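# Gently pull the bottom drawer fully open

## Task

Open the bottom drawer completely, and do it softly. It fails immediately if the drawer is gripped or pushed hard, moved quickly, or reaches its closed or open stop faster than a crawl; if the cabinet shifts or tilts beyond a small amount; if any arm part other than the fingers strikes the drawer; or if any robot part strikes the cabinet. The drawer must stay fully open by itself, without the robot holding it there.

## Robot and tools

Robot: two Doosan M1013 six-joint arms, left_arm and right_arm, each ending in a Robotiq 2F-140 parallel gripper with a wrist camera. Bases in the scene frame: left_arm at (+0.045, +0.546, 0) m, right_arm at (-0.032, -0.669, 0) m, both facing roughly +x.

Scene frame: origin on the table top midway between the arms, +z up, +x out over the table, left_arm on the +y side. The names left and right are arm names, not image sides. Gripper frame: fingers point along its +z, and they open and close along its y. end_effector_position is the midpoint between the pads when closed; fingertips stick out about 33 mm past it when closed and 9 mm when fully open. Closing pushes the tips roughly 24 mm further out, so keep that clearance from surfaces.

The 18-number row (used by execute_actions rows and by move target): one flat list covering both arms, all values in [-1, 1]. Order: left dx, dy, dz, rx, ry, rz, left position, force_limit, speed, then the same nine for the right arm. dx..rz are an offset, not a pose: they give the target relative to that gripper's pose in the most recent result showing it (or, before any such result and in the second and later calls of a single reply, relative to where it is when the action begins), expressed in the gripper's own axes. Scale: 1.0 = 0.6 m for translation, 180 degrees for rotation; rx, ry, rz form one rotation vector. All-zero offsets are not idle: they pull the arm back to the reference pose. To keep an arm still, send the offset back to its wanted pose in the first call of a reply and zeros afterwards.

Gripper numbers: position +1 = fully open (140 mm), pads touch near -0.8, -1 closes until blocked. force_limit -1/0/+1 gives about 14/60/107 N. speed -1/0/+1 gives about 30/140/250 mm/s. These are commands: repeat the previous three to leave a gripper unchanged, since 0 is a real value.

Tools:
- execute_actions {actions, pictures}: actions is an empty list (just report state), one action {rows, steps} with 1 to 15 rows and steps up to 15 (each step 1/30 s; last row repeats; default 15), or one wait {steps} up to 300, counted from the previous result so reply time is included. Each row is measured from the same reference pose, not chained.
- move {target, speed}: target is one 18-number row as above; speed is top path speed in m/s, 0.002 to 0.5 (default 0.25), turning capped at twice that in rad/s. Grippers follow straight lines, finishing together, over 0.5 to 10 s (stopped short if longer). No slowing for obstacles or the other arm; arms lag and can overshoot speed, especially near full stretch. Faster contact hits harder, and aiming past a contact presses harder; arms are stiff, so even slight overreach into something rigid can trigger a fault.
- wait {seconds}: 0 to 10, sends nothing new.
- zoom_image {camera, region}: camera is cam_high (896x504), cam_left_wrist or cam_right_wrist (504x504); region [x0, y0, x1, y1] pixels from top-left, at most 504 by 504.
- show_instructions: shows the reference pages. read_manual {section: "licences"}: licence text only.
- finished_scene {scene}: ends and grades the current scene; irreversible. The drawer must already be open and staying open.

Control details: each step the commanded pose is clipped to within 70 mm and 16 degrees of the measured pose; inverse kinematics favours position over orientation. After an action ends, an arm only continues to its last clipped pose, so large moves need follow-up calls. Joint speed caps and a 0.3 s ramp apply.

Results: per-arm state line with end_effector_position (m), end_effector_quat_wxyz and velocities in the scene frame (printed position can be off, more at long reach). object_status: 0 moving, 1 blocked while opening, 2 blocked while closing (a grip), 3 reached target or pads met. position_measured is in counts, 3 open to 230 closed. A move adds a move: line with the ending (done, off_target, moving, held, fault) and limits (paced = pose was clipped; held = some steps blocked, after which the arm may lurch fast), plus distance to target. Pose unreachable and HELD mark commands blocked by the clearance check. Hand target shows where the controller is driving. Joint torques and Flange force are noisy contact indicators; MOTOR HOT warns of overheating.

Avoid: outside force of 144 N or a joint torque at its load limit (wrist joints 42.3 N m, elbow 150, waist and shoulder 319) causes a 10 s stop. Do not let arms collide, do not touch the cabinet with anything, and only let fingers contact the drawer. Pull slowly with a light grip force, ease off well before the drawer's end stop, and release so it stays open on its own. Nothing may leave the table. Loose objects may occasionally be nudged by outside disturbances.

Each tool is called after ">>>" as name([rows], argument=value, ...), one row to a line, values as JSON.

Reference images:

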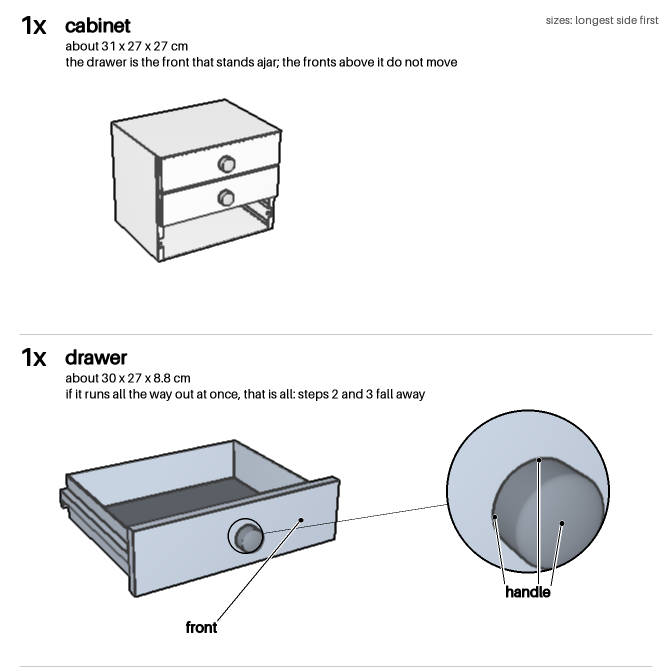

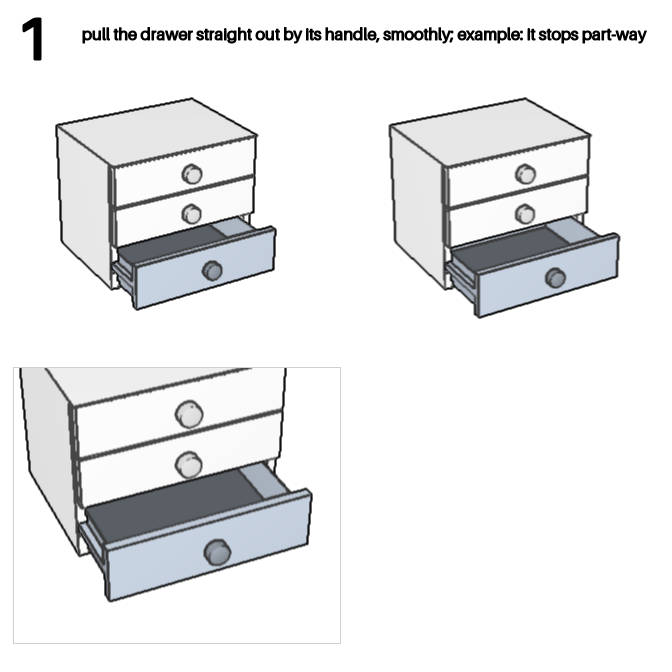

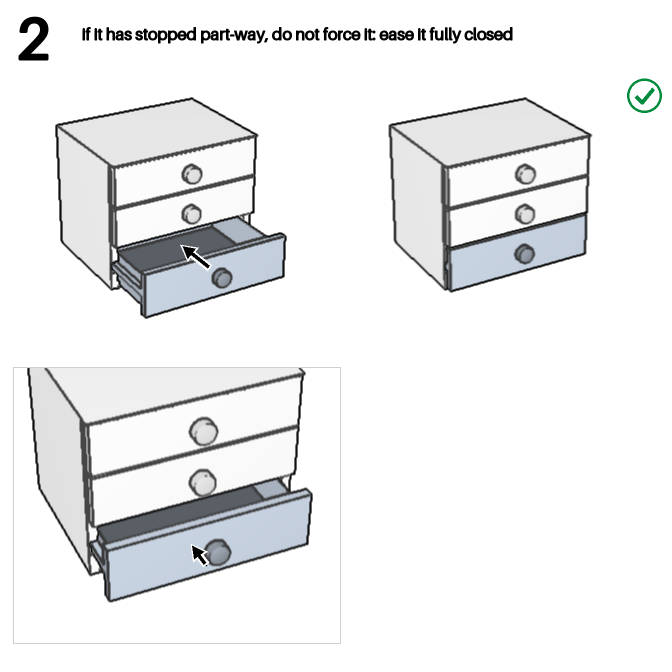

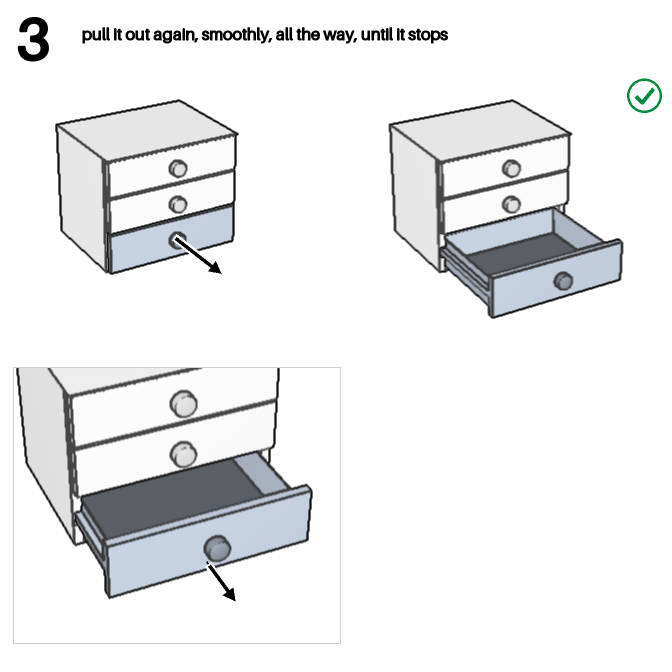

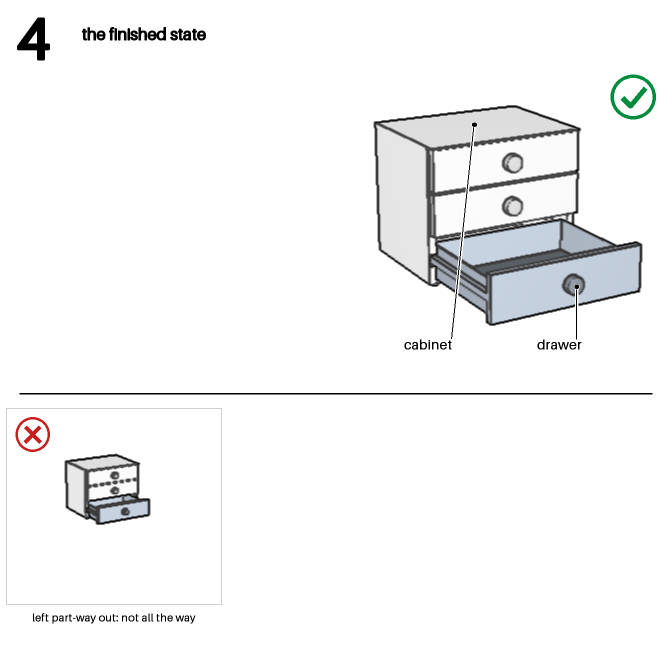

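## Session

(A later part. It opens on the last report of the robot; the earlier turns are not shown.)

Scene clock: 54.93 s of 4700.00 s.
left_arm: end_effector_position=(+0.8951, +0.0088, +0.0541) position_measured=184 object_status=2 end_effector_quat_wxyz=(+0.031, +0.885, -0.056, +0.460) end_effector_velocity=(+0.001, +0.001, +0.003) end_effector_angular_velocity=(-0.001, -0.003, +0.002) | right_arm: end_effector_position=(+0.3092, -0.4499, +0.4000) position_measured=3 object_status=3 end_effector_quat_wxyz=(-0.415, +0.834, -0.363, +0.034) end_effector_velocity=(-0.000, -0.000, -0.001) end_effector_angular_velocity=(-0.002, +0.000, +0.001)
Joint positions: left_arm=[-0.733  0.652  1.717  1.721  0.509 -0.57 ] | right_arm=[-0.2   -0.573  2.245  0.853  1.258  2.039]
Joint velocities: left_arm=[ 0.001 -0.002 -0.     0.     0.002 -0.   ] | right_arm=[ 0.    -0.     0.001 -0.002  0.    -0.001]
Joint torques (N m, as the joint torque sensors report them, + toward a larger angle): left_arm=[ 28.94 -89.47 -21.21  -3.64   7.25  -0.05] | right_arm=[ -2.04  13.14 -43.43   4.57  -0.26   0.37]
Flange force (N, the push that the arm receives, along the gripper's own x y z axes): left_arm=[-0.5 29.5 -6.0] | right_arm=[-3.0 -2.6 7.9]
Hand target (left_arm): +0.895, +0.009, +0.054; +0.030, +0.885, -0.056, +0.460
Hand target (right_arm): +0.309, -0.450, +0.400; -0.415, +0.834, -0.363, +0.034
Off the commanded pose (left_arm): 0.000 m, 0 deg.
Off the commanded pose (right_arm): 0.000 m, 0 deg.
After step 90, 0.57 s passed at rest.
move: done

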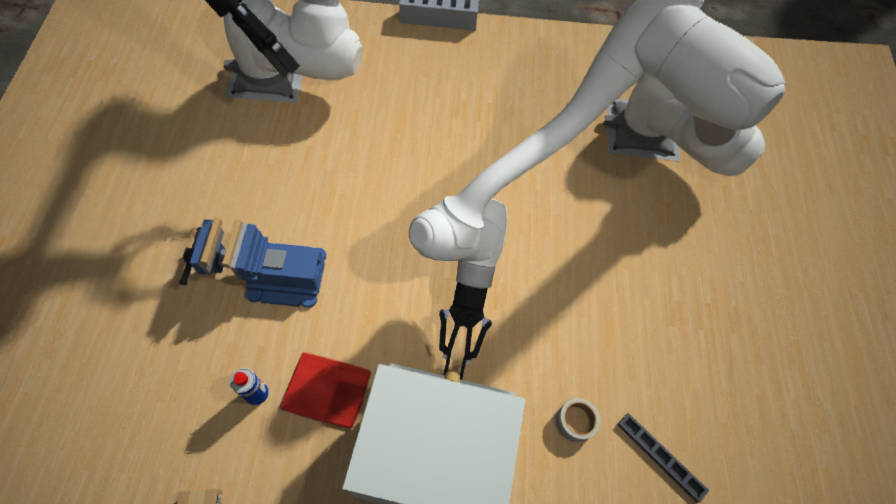

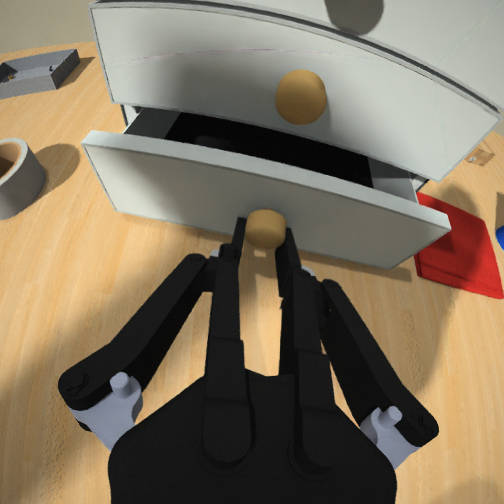

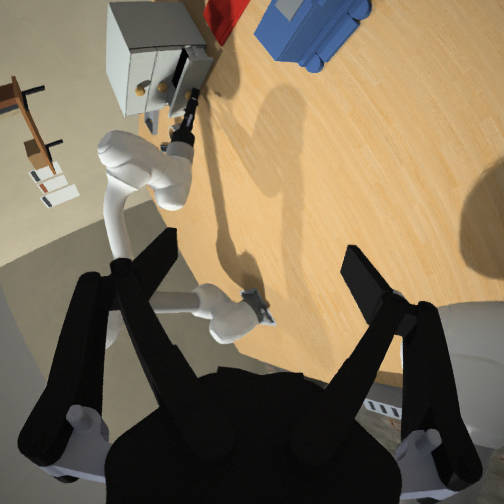

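>>> move(target=[-0.028,0.0016,-0.041,0,0,0,-1,-0.8,-0.5,0,0,0,0,0,0,1,0,0], speed=0.015)

Scene clock: 63.53 s of 4700.00 s.
left_arm: end_effector_position=(+0.8654, +0.0117, +0.0544) position_measured=184 object_status=2 end_effector_quat_wxyz=(+0.031, +0.885, -0.056, +0.460) end_effector_velocity=(+0.000, +0.001, -0.001) end_effector_angular_velocity=(+0.001, +0.001, +0.000) | right_arm: end_effector_position=(+0.3092, -0.4499, +0.4000) position_measured=3 object_status=3 end_effector_quat_wxyz=(-0.415, +0.834, -0.363, +0.034) end_effector_velocity=(-0.000, -0.000, -0.000) end_effector_angular_velocity=(-0.001, +0.001, -0.001)
Joint positions: left_arm=[-0.758  0.624  1.77   1.742  0.53  -0.616] | right_arm=[-0.2   -0.573  2.244  0.853  1.258  2.039]
Joint velocities: left_arm=[ 0.001  0.001  0.     0.001 -0.    -0.001] | right_arm=[-0.    -0.     0.    -0.001 -0.     0.001]
Joint torques (N m, as the joint torque sensors report them, + toward a larger angle): left_arm=[  3.76 -98.28 -33.64  -0.34   1.84   0.38] | right_arm=[ -2.51  12.81 -43.56   4.53  -0.08   0.38]
Flange force (N, the push that the arm receives, along the gripper's own x y z axes): left_arm=[-7.0 3.7 4.4] | right_arm=[-3.5 -3.9 10.2]
Hand target (left_arm): +0.865, +0.012, +0.054; +0.031, +0.885, -0.056, +0.460
Hand target (right_arm): +0.309, -0.450, +0.400; -0.415, +0.834, -0.363, +0.034
Off the commanded pose (left_arm): 0.000 m, 0 deg.
Off the commanded pose (right_arm): 0.000 m, 0 deg.
After step 90, 3.40 s passed at rest.
move: done

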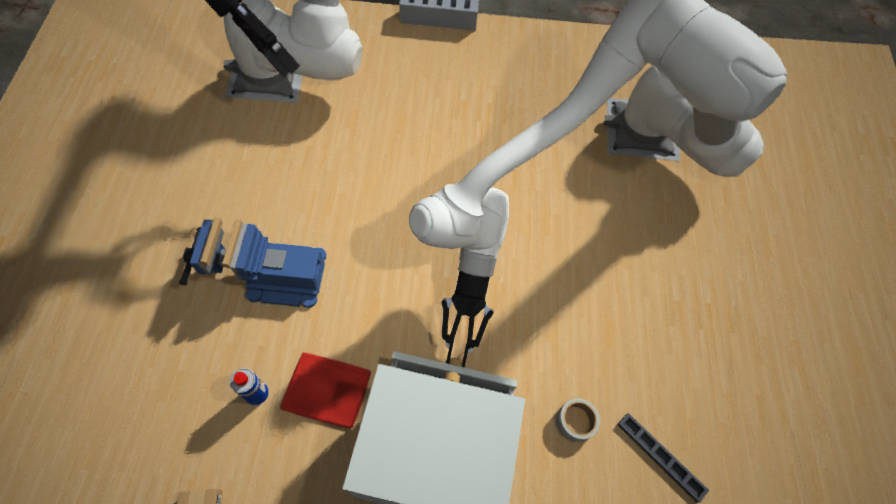

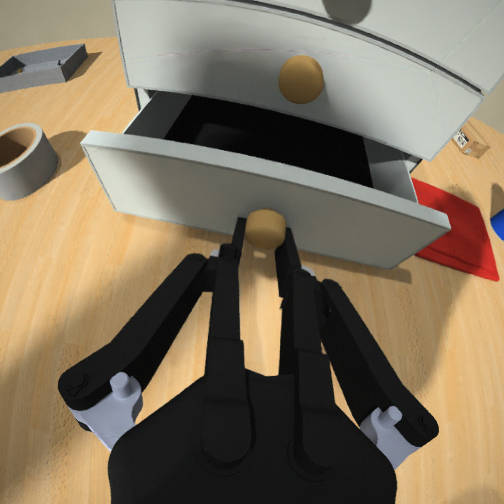

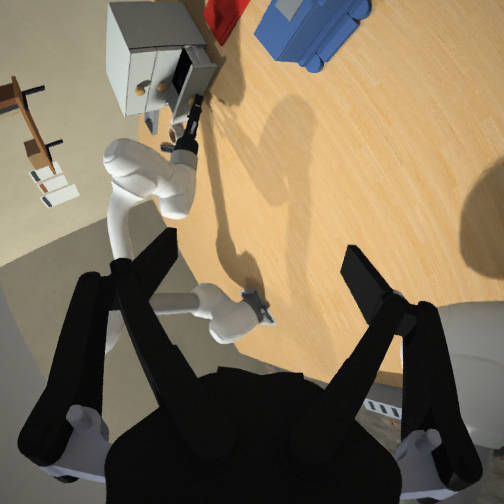

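Forces are low and the drawer is sliding, so I'll continue in short steps.

>>> move(target=[-0.038,0,-0.055,0,0,0,-1,-0.8,-0.5,0,0,0,0,0,0,1,0,0], speed=0.015)

Scene clock: 68.83 s of 4700.00 s.
left_arm: end_effector_position=(+0.8256, +0.0169, +0.0546) position_measured=184 object_status=2 end_effector_quat_wxyz=(+0.031, +0.886, -0.056, +0.460) end_effector_velocity=(+0.001, +0.000, +0.002) end_effector_angular_velocity=(-0.001, -0.003, +0.000) | right_arm: end_effector_position=(+0.3092, -0.4499, +0.4000) position_measured=3 object_status=3 end_effector_quat_wxyz=(-0.415, +0.834, -0.363, +0.034) end_effector_velocity=(+0.000, -0.000, +0.000) end_effector_angular_velocity=(+0.001, -0.000, -0.001)
Joint positions: left_arm=[-0.793  0.588  1.84   1.765  0.558 -0.672] | right_arm=[-0.2   -0.573  2.245  0.853  1.258  2.039]
Joint velocities: left_arm=[ 0.001 -0.001 -0.001  0.002  0.    -0.   ] | right_arm=[-0.     0.    -0.     0.001 -0.     0.   ]
Joint torques (N m, as the joint torque sensors report them, + toward a larger angle): left_arm=[ -10.83 -106.45  -29.62   -0.31    0.42    0.38] | right_arm=[ -0.59  13.22 -43.5    4.64   0.07   0.3 ]
Flange force (N, the push that the arm receives, along the gripper's own x y z axes): left_arm=[-3.5 0.7 36.2] | right_arm=[0.1 0.2 4.3]
Hand target (left_arm): +0.826, +0.017, +0.055; +0.031, +0.886, -0.056, +0.460
Hand target (right_arm): +0.309, -0.450, +0.400; -0.415, +0.834, -0.363, +0.034
Off the commanded pose (left_arm): 0.000 m, 0 deg.
Off the commanded pose (right_arm): 0.000 m, 0 deg.
move: done

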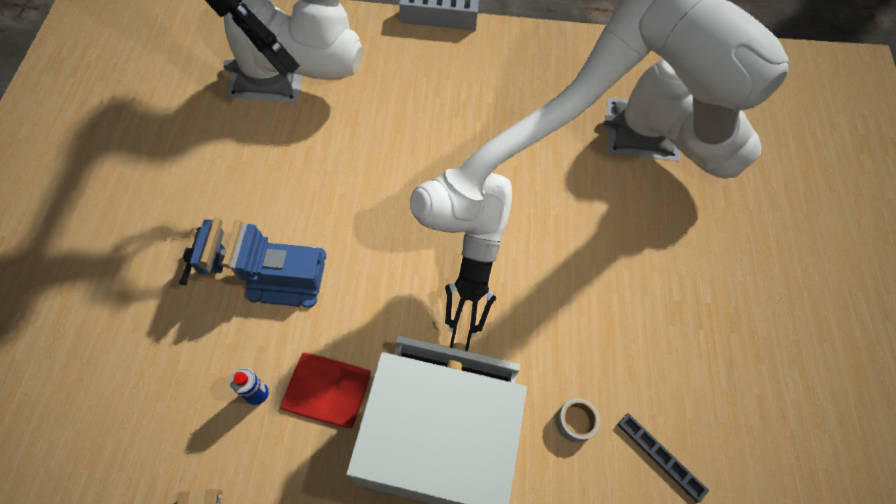

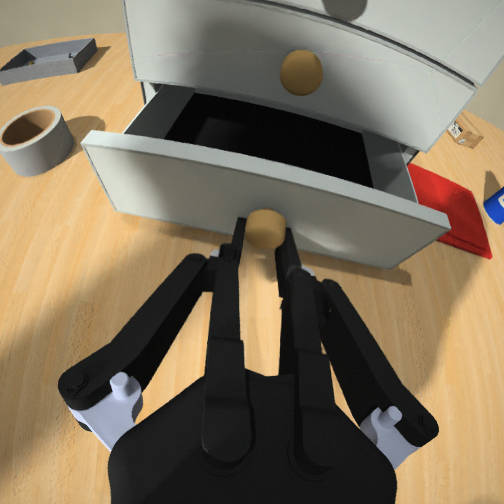

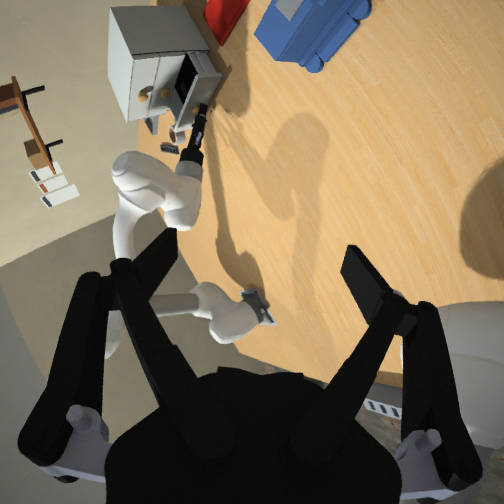

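>>> move(target=[0.038,0,0.055,0,0,0,-1,-0.8,-0.5,0,0,0,0,0,0,1,0,0], speed=0.012)

Scene clock: 76.60 s of 4700.00 s.
left_arm: end_effector_position=(+0.8654, +0.0117, +0.0544) position_measured=184 object_status=2 end_effector_quat_wxyz=(+0.031, +0.885, -0.056, +0.460) end_effector_velocity=(-0.000, -0.001, -0.000) end_effector_angular_velocity=(-0.000, +0.000, -0.001) | right_arm: end_effector_position=(+0.3092, -0.4499, +0.4000) position_measured=3 object_status=3 end_effector_quat_wxyz=(-0.415, +0.834, -0.363, +0.034) end_effector_velocity=(+0.000, -0.000, +0.000) end_effector_angular_velocity=(-0.000, -0.002, -0.001)
Joint positions: left_arm=[-0.758  0.624  1.77   1.742  0.53  -0.616] | right_arm=[-0.2   -0.573  2.245  0.853  1.258  2.039]
Joint velocities: left_arm=[-0.001  0.001 -0.001 -0.001 -0.     0.   ] | right_arm=[-0.    -0.001 -0.     0.    -0.001 -0.   ]
Joint torques (N m, as the joint torque sensors report them, + toward a larger angle): left_arm=[ 12.41 -93.41 -33.46  -0.7    3.35   0.35] | right_arm=[ -2.92  12.68 -43.49   4.59  -0.08   0.39]
Flange force (N, the push that the arm receives, along the gripper's own x y z axes): left_arm=[-8.7 8.7 -6.9] | right_arm=[-4.4 -5.0 11.6]
Hand target (left_arm): +0.865, +0.012, +0.054; +0.031, +0.885, -0.056, +0.460
Hand target (right_arm): +0.309, -0.450, +0.400; -0.415, +0.834, -0.363, +0.034
Off the commanded pose (left_arm): 0.000 m, 0 deg.
Off the commanded pose (right_arm): 0.000 m, 0 deg.
After step 90, 1.20 s passed at rest.
move: done

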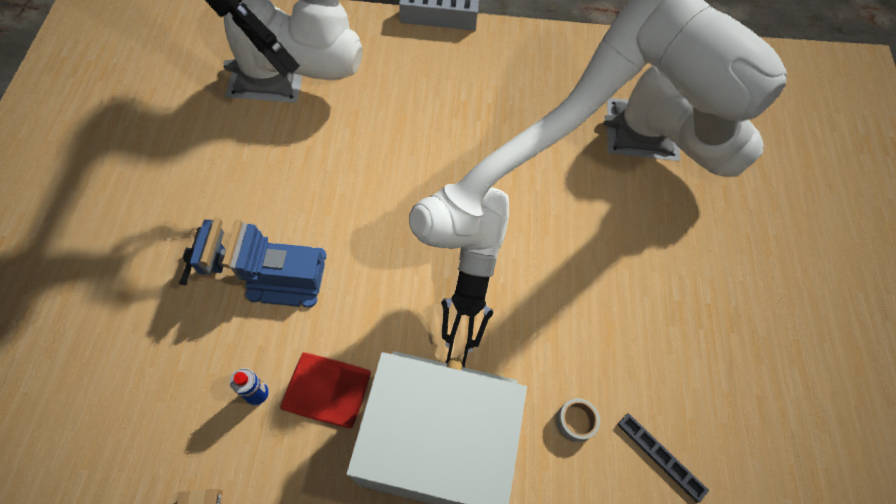

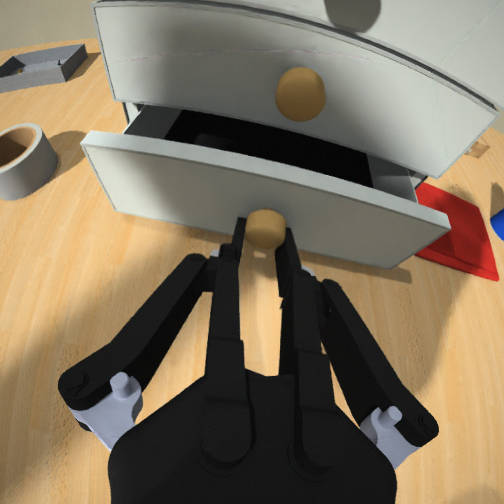

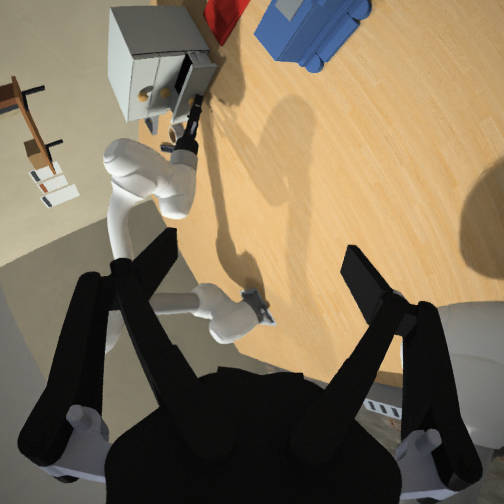

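>>> move(target=[0.014,0,0.02,0,0,0,-1,-0.8,-0.5,0,0,0,0,0,0,1,0,0], speed=0.006)

Scene clock: 82.57 s of 4700.00 s.
left_arm: end_effector_position=(+0.8800, +0.0098, +0.0544) position_measured=184 object_status=2 end_effector_quat_wxyz=(+0.031, +0.885, -0.056, +0.460) end_effector_velocity=(-0.000, -0.000, -0.001) end_effector_angular_velocity=(-0.001, +0.002, +0.001) | right_arm: end_effector_position=(+0.3092, -0.4499, +0.4000) position_measured=3 object_status=3 end_effector_quat_wxyz=(-0.415, +0.834, -0.363, +0.034) end_effector_velocity=(-0.000, -0.000, -0.001) end_effector_angular_velocity=(-0.002, +0.001, -0.001)
Joint positions: left_arm=[-0.746  0.638  1.743  1.731  0.519 -0.593] | right_arm=[-0.2   -0.573  2.245  0.853  1.258  2.039]
Joint velocities: left_arm=[-0.     0.001 -0.    -0.003 -0.    -0.   ] | right_arm=[-0.    -0.     0.    -0.002 -0.     0.001]
Joint torques (N m, as the joint torque sensors report them, + toward a larger angle): left_arm=[ 14.84 -94.08 -32.82  -0.9    3.82   0.25] | right_arm=[ -1.23  12.67 -43.63   4.51  -0.08   0.33]
Flange force (N, the push that the arm receives, along the gripper's own x y z axes): left_arm=[-7.3 10.9 -8.4] | right_arm=[-0.5 -1.2 6.3]
Hand target (left_arm): +0.880, +0.010, +0.054; +0.031, +0.885, -0.056, +0.460
Hand target (right_arm): +0.309, -0.450, +0.400; -0.415, +0.834, -0.363, +0.034
Off the commanded pose (left_arm): 0.000 m, 0 deg.
Off the commanded pose (right_arm): 0.000 m, 0 deg.
After step 90, 0.30 s passed at rest.
move: done

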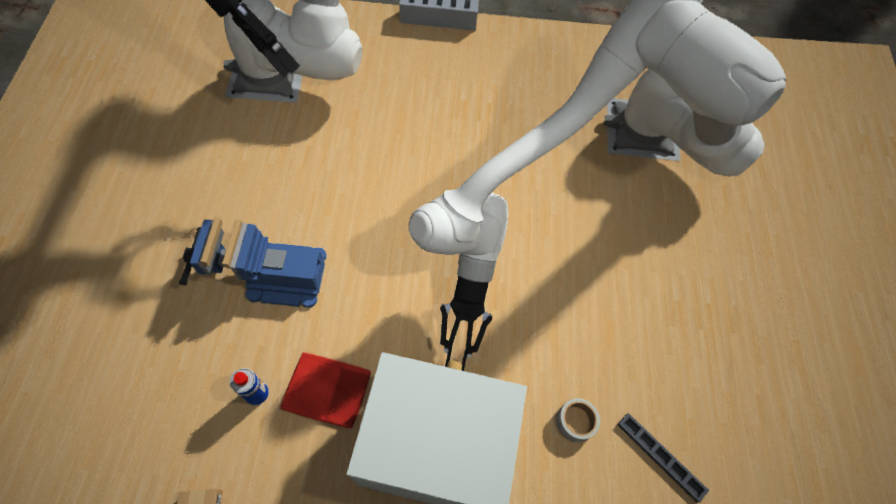

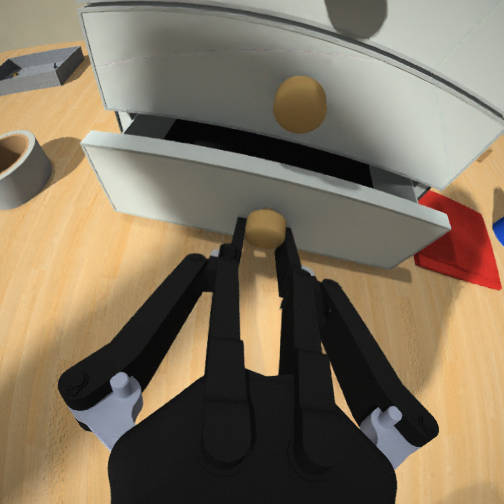

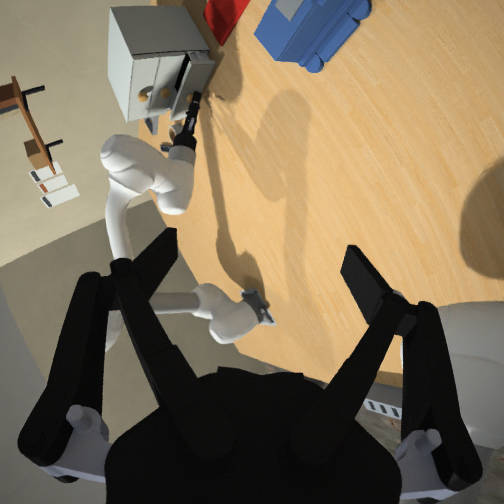

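>>> move(target=[0.014,0.0005,0.02,0,0,0,-1,-0.8,-0.5,0,0,0,0,0,0,1,0,0], speed=0.006)

Scene clock: 89.17 s of 4700.00 s.
left_arm: end_effector_position=(+0.8944, +0.0077, +0.0544) position_measured=184 object_status=2 end_effector_quat_wxyz=(+0.031, +0.885, -0.056, +0.460) end_effector_velocity=(+0.001, +0.000, -0.000) end_effector_angular_velocity=(+0.001, -0.001, -0.000) | right_arm: end_effector_position=(+0.3092, -0.4499, +0.4000) position_measured=3 object_status=3 end_effector_quat_wxyz=(-0.415, +0.834, -0.363, +0.034) end_effector_velocity=(+0.000, -0.000, -0.000) end_effector_angular_velocity=(-0.001, +0.001, -0.001)
Joint positions: left_arm=[-0.735  0.652  1.716  1.718  0.51  -0.568] | right_arm=[-0.2   -0.573  2.245  0.853  1.258  2.039]
Joint velocities: left_arm=[ 0.001  0.001 -0.001  0.001 -0.    -0.   ] | right_arm=[-0.     0.001 -0.    -0.001 -0.001  0.001]
Joint torques (N m, as the joint torque sensors report them, + toward a larger angle): left_arm=[ 10.47 -93.9  -33.85  -0.6    2.3    0.2 ] | right_arm=[ -2.01  12.62 -43.4    4.73  -0.15   0.36]
Flange force (N, the push that the arm receives, along the gripper's own x y z axes): left_arm=[-5.9 5.9 -9.2] | right_arm=[-2.0 -3.4 8.6]
Hand target (left_arm): +0.894, +0.008, +0.054; +0.031, +0.885, -0.056, +0.460
Hand target (right_arm): +0.309, -0.450, +0.400; -0.415, +0.834, -0.363, +0.034
Off the commanded pose (left_arm): 0.000 m, 0 deg.
Off the commanded pose (right_arm): 0.000 m, 0 deg.
After step 90, 0.93 s passed at rest.
move: done

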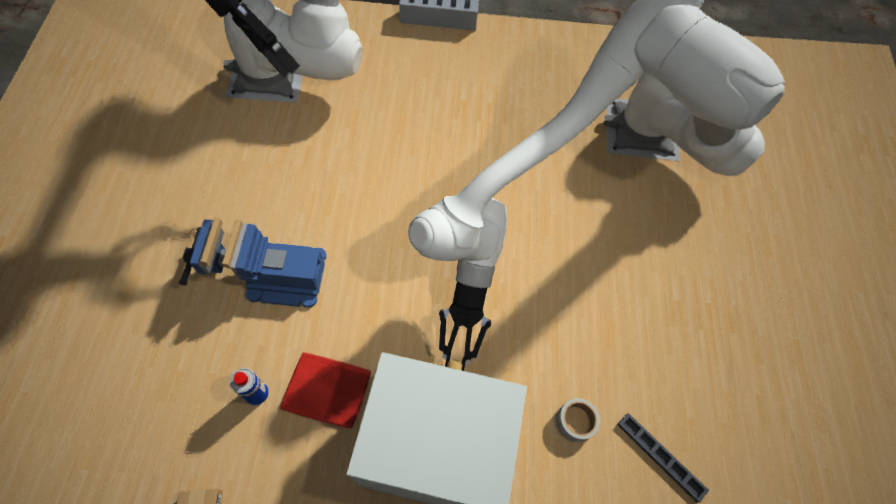

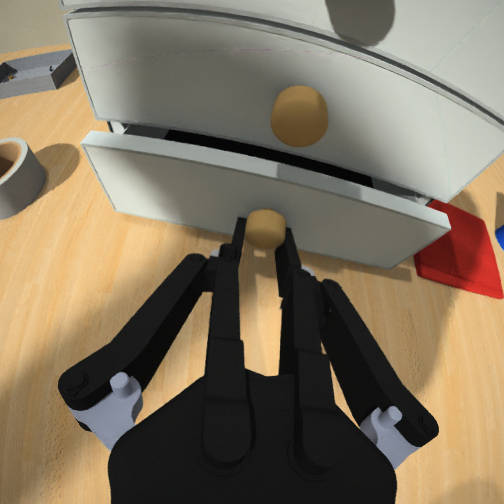

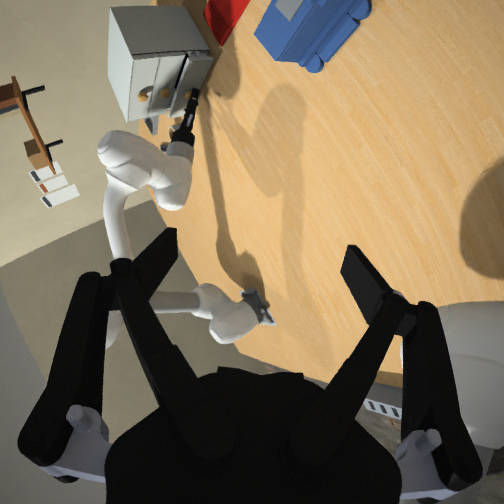

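>>> move(target=[0.0095,0,0.0137,0,0,0,-1,-0.8,-0.5,0,0,0,0,0,0,1,0,0], speed=0.004)

Scene clock: 93.77 s of 4700.00 s.
left_arm: end_effector_position=(+0.9044, +0.0064, +0.0544) position_measured=184 object_status=2 end_effector_quat_wxyz=(+0.031, +0.885, -0.056, +0.460) end_effector_velocity=(-0.001, +0.000, +0.000) end_effector_angular_velocity=(-0.001, +0.001, +0.001) | right_arm: end_effector_position=(+0.3092, -0.4499, +0.4000) position_measured=3 object_status=3 end_effector_quat_wxyz=(-0.415, +0.834, -0.363, +0.034) end_effector_velocity=(+0.000, +0.000, -0.000) end_effector_angular_velocity=(+0.002, +0.001, -0.001)
Joint positions: left_arm=[-0.728  0.662  1.697  1.709  0.503 -0.551] | right_arm=[-0.2   -0.573  2.245  0.853  1.258  2.039]
Joint velocities: left_arm=[-0.    -0.001  0.001 -0.001  0.    -0.   ] | right_arm=[ 0.     0.     0.001  0.002 -0.001  0.001]
Joint torques (N m, as the joint torque sensors report them, + toward a larger angle): left_arm=[ 12.56 -92.17 -32.56  -0.86   2.29   0.33] | right_arm=[ -1.85  12.86 -43.41   4.66  -0.05   0.35]
Flange force (N, the push that the arm receives, along the gripper's own x y z axes): left_arm=[-5.3 7.6 -12.5] | right_arm=[-2.5 -2.8 8.2]
Hand target (left_arm): +0.904, +0.006, +0.054; +0.031, +0.885, -0.056, +0.460
Hand target (right_arm): +0.309, -0.450, +0.400; -0.415, +0.834, -0.363, +0.034
Off the commanded pose (left_arm): 0.000 m, 0 deg.
Off the commanded pose (right_arm): 0.000 m, 0 deg.
move: done

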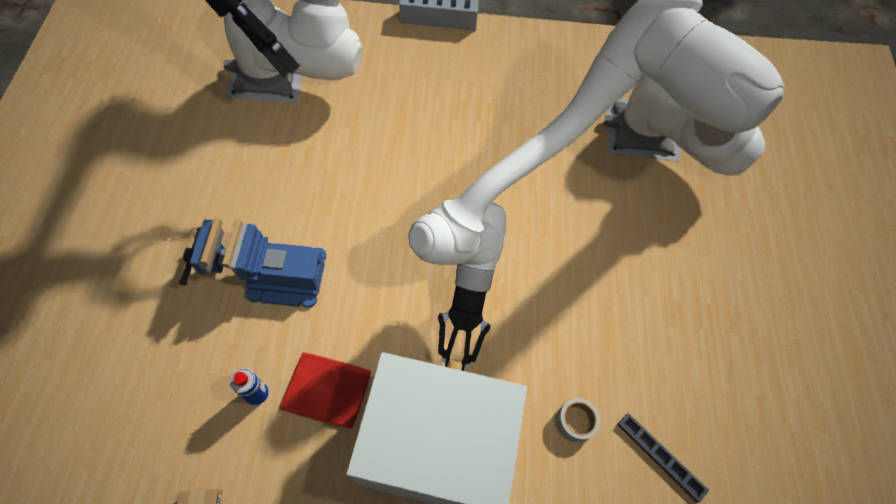

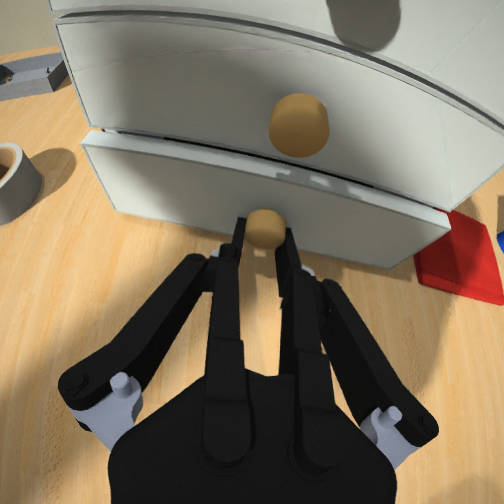

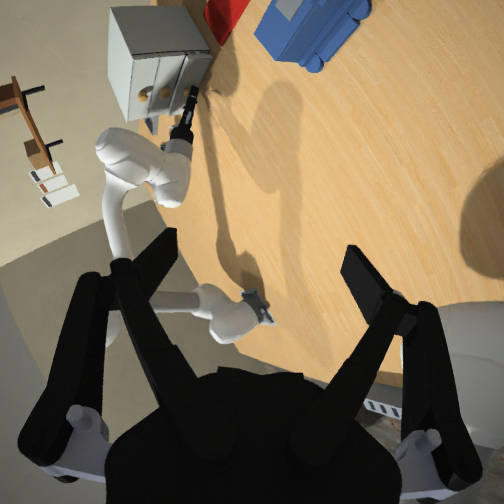

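>>> move(target=[0.004,0,0.0055,0,0,0,-1,-0.8,-0.5,0,0,0,0,0,0,1,0,0], speed=0.002)

Scene clock: 104.70 s of 4700.00 s.
left_arm: end_effector_position=(+0.9084, +0.0058, +0.0544) position_measured=184 object_status=2 end_effector_quat_wxyz=(+0.031, +0.885, -0.056, +0.460) end_effector_velocity=(+0.000, +0.000, +0.002) end_effector_angular_velocity=(-0.001, -0.002, -0.000) | right_arm: end_effector_position=(+0.3092, -0.4499, +0.4000) position_measured=3 object_status=3 end_effector_quat_wxyz=(-0.415, +0.834, -0.363, +0.034) end_effector_velocity=(+0.000, -0.000, -0.000) end_effector_angular_velocity=(-0.001, +0.001, -0.001)
Joint positions: left_arm=[-0.725  0.665  1.689  1.704  0.5   -0.544] | right_arm=[-0.2   -0.573  2.245  0.853  1.258  2.039]
Joint velocities: left_arm=[ 0.    -0.002 -0.     0.001  0.    -0.001] | right_arm=[-0.     0.     0.    -0.001 -0.     0.   ]
Joint torques (N m, as the joint torque sensors report them, + toward a larger angle): left_arm=[ 12.37 -93.76 -33.72  -0.73   2.95   0.25] | right_arm=[ -2.15  12.6  -43.14   4.63  -0.09   0.38]
Flange force (N, the push that the arm receives, along the gripper's own x y z axes): left_arm=[-5.4 6.5 -12.1] | right_arm=[-2.2 -4.0 8.8]
Hand target (left_arm): +0.908, +0.006, +0.054; +0.031, +0.885, -0.056, +0.460
Hand target (right_arm): +0.309, -0.450, +0.400; -0.415, +0.834, -0.363, +0.034
Off the commanded pose (left_arm): 0.000 m, 0 deg.
Off the commanded pose (right_arm): 0.000 m, 0 deg.
After step 90, 5.67 s passed at rest.
move: done

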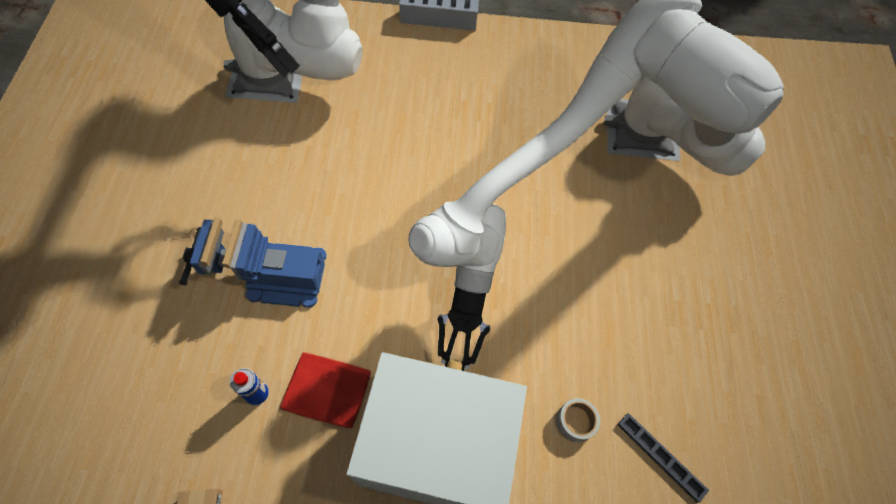

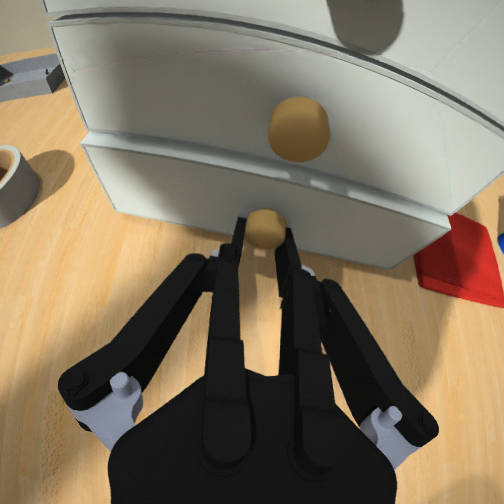

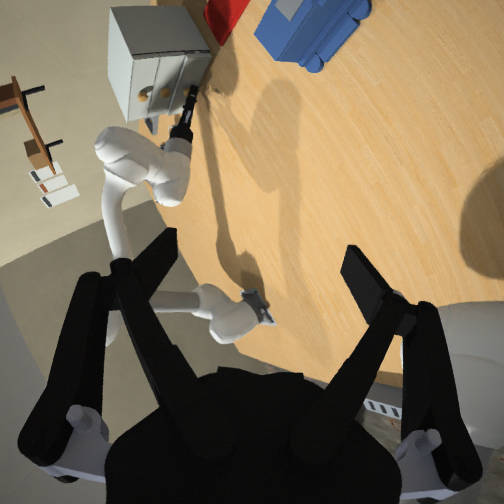

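No end stop has been felt yet, so I'll push 3 mm more.

>>> move(target=[0.003,0,0.004,0,0,0,-1,-0.8,-0.5,0,0,0,0,0,0,1,0,0], speed=0.002)

Scene clock: 110.57 s of 4700.00 s.
left_arm: end_effector_position=(+0.9114, +0.0054, +0.0545) position_measured=184 object_status=2 end_effector_quat_wxyz=(+0.031, +0.885, -0.056, +0.460) end_effector_velocity=(+0.000, +0.001, -0.001) end_effector_angular_velocity=(-0.001, +0.001, +0.002) | right_arm: end_effector_position=(+0.3092, -0.4499, +0.4000) position_measured=3 object_status=3 end_effector_quat_wxyz=(-0.415, +0.834, -0.363, +0.034) end_effector_velocity=(-0.000, -0.000, -0.000) end_effector_angular_velocity=(-0.001, -0.000, +0.000)
Joint positions: left_arm=[-0.722  0.668  1.684  1.701  0.498 -0.538] | right_arm=[-0.2   -0.573  2.245  0.853  1.258  2.039]
Joint velocities: left_arm=[ 0.001  0.001 -0.    -0.002  0.     0.   ] | right_arm=[ 0.    -0.     0.    -0.001 -0.    -0.001]
Joint torques (N m, as the joint torque sensors report them, + toward a larger angle): left_arm=[ 14.92 -97.52 -35.23  -0.48   3.36   0.21] | right_arm=[ -1.96  12.36 -43.35   4.62  -0.21   0.35]
Flange force (N, the push that the arm receives, along the gripper's own x y z axes): left_arm=[-9.4 9.9 -9.4] | right_arm=[-1.5 -3.4 8.3]
Hand target (left_arm): +0.911, +0.005, +0.055; +0.031, +0.885, -0.056, +0.460
Hand target (right_arm): +0.309, -0.450, +0.400; -0.415, +0.834, -0.363, +0.034
Off the commanded pose (left_arm): 0.000 m, 0 deg.
Off the commanded pose (right_arm): 0.000 m, 0 deg.
After step 90, 1.13 s passed at rest.
move: done

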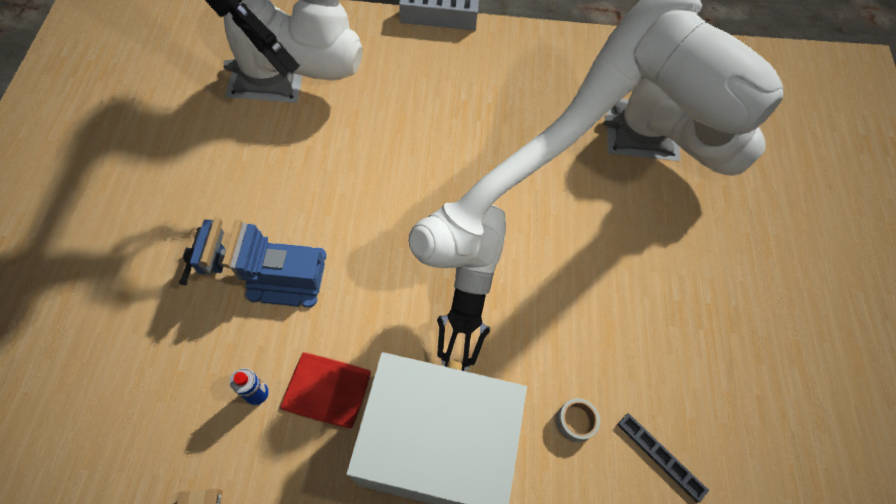

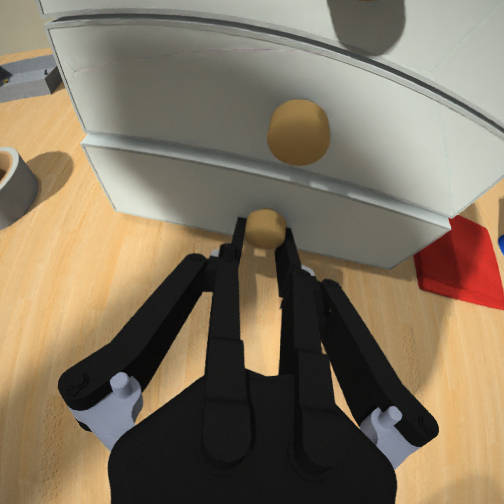

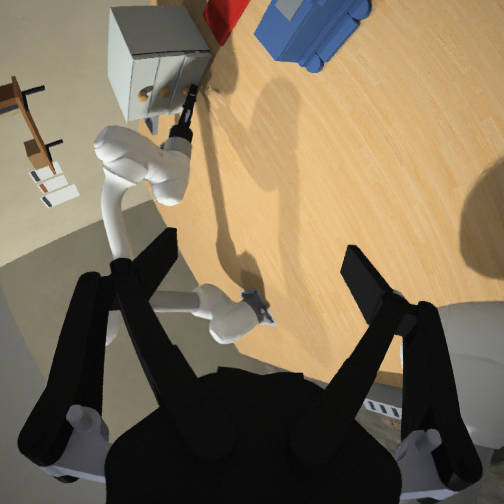

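>>> move(target=[0.003,0.0004,0.004,0,0,0,-1,-0.8,-0.5,0,0,0,0,0,0,1,0,0], speed=0.002)

Scene clock: 114.83 s of 4700.00 s.
left_arm: end_effector_position=(+0.9143, +0.0048, +0.0546) position_measured=184 object_status=2 end_effector_quat_wxyz=(+0.031, +0.885, -0.056, +0.460) end_effector_velocity=(-0.001, +0.000, +0.000) end_effector_angular_velocity=(-0.000, +0.001, +0.001) | right_arm: end_effector_position=(+0.3092, -0.4499, +0.4000) position_measured=3 object_status=3 end_effector_quat_wxyz=(-0.415, +0.834, -0.363, +0.034) end_effector_velocity=(+0.000, -0.000, -0.000) end_effector_angular_velocity=(-0.000, +0.001, -0.001)
Joint positions: left_arm=[-0.72   0.671  1.678  1.697  0.497 -0.532] | right_arm=[-0.2   -0.573  2.245  0.853  1.258  2.039]
Joint velocities: left_arm=[-0.    -0.001  0.001 -0.001  0.    -0.   ] | right_arm=[ 0.     0.    -0.    -0.001 -0.     0.001]
Joint torques (N m, as the joint torque sensors report them, + toward a larger angle): left_arm=[   9.33 -100.16  -37.41    0.22    2.36    0.19] | right_arm=[ -1.59  13.96 -43.5    4.51  -0.1    0.35]
Flange force (N, the push that the arm receives, along the gripper's own x y z axes): left_arm=[-9.6 5.5 -7.0] | right_arm=[-3.5 -0.8 6.1]
Hand target (left_arm): +0.914, +0.005, +0.055; +0.031, +0.885, -0.056, +0.460
Hand target (right_arm): +0.309, -0.450, +0.400; -0.415, +0.834, -0.363, +0.034
Off the commanded pose (left_arm): 0.000 m, 0 deg.
Off the commanded pose (right_arm): 0.000 m, 0 deg.
move: done

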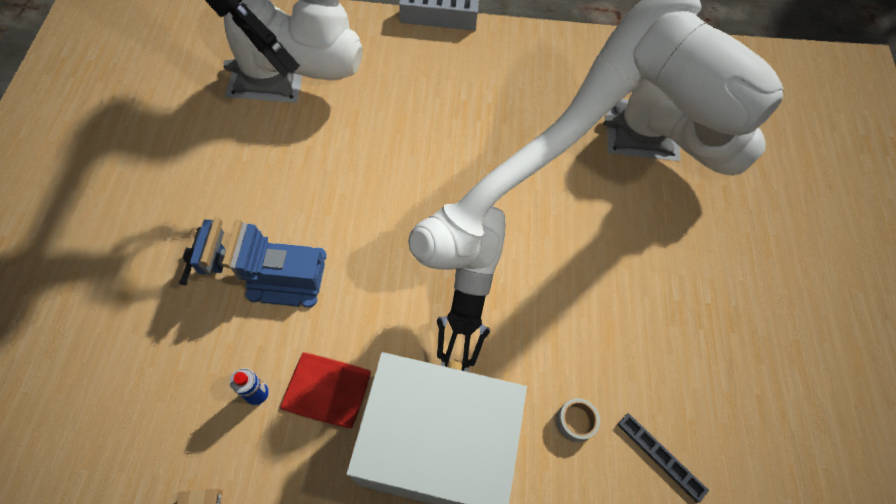

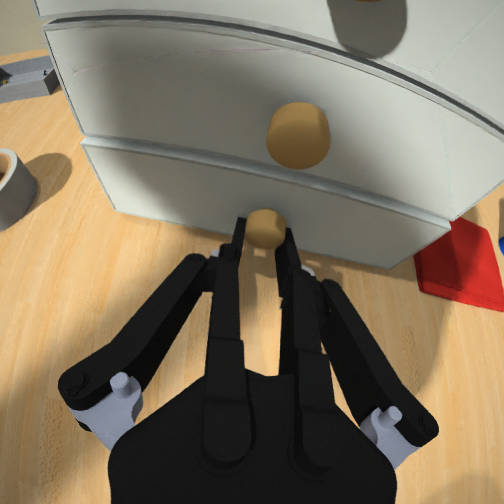

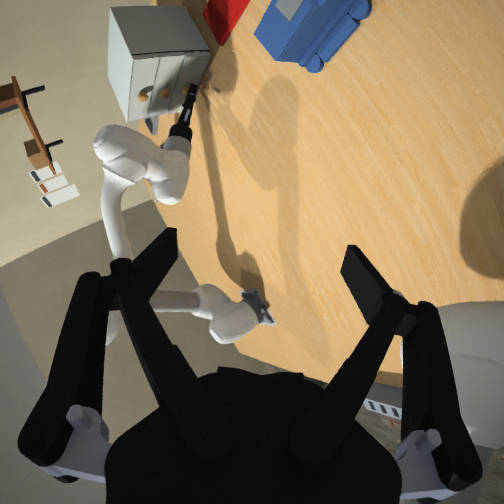

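>>> move(target=[0.003,0,0.004,0,0,0,-1,-0.8,-0.5,0,0,0,0,0,0,1,0,0], speed=0.002)

Scene clock: 119.37 s of 4700.00 s.
left_arm: end_effector_position=(+0.9173, +0.0044, +0.0547) position_measured=184 object_status=2 end_effector_quat_wxyz=(+0.031, +0.885, -0.056, +0.460) end_effector_velocity=(+0.000, -0.000, +0.000) end_effector_angular_velocity=(-0.000, -0.000, +0.000) | right_arm: end_effector_position=(+0.3092, -0.4499, +0.4000) position_measured=3 object_status=3 end_effector_quat_wxyz=(-0.415, +0.834, -0.363, +0.034) end_effector_velocity=(+0.000, +0.000, +0.000) end_effector_angular_velocity=(+0.001, -0.001, -0.000)
Joint positions: left_arm=[-0.718  0.674  1.672  1.693  0.495 -0.526] | right_arm=[-0.2   -0.573  2.245  0.853  1.258  2.039]
Joint velocities: left_arm=[-0.    -0.    -0.    -0.001  0.     0.001] | right_arm=[ 0.001 -0.     0.     0.002 -0.001 -0.   ]
Joint torques (N m, as the joint torque sensors report them, + toward a larger angle): left_arm=[   8.91 -101.97  -38.75    0.2     2.56    0.23] | right_arm=[ -0.9   12.82 -43.87   4.6   -0.13   0.28]
Flange force (N, the push that the arm receives, along the gripper's own x y z axes): left_arm=[-10.8 4.0 -6.6] | right_arm=[-0.4 -0.1 5.4]
Hand target (left_arm): +0.917, +0.004, +0.055; +0.031, +0.885, -0.056, +0.460
Hand target (right_arm): +0.309, -0.450, +0.400; -0.415, +0.834, -0.363, +0.034
Off the commanded pose (left_arm): 0.000 m, 0 deg.
Off the commanded pose (right_arm): 0.000 m, 0 deg.
move: done

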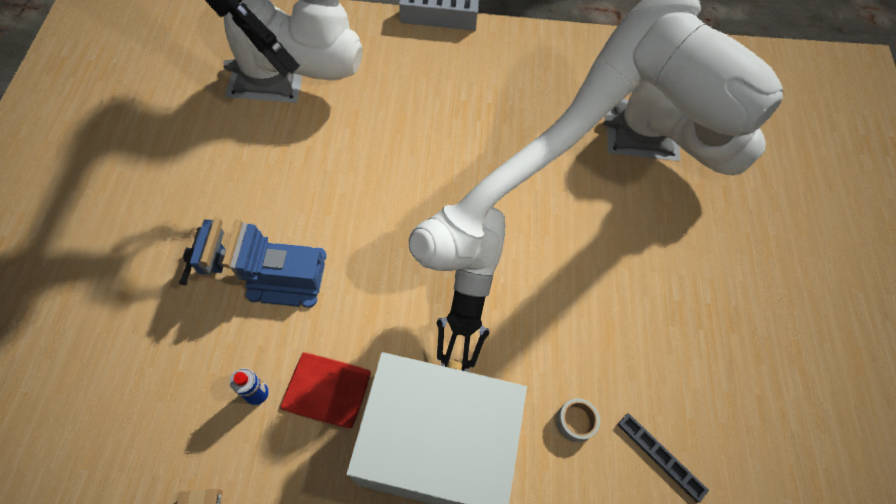

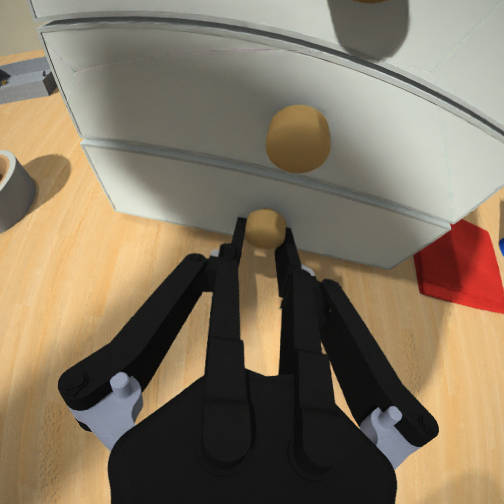

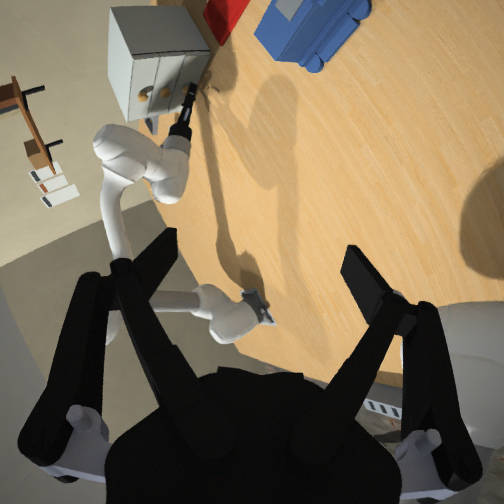

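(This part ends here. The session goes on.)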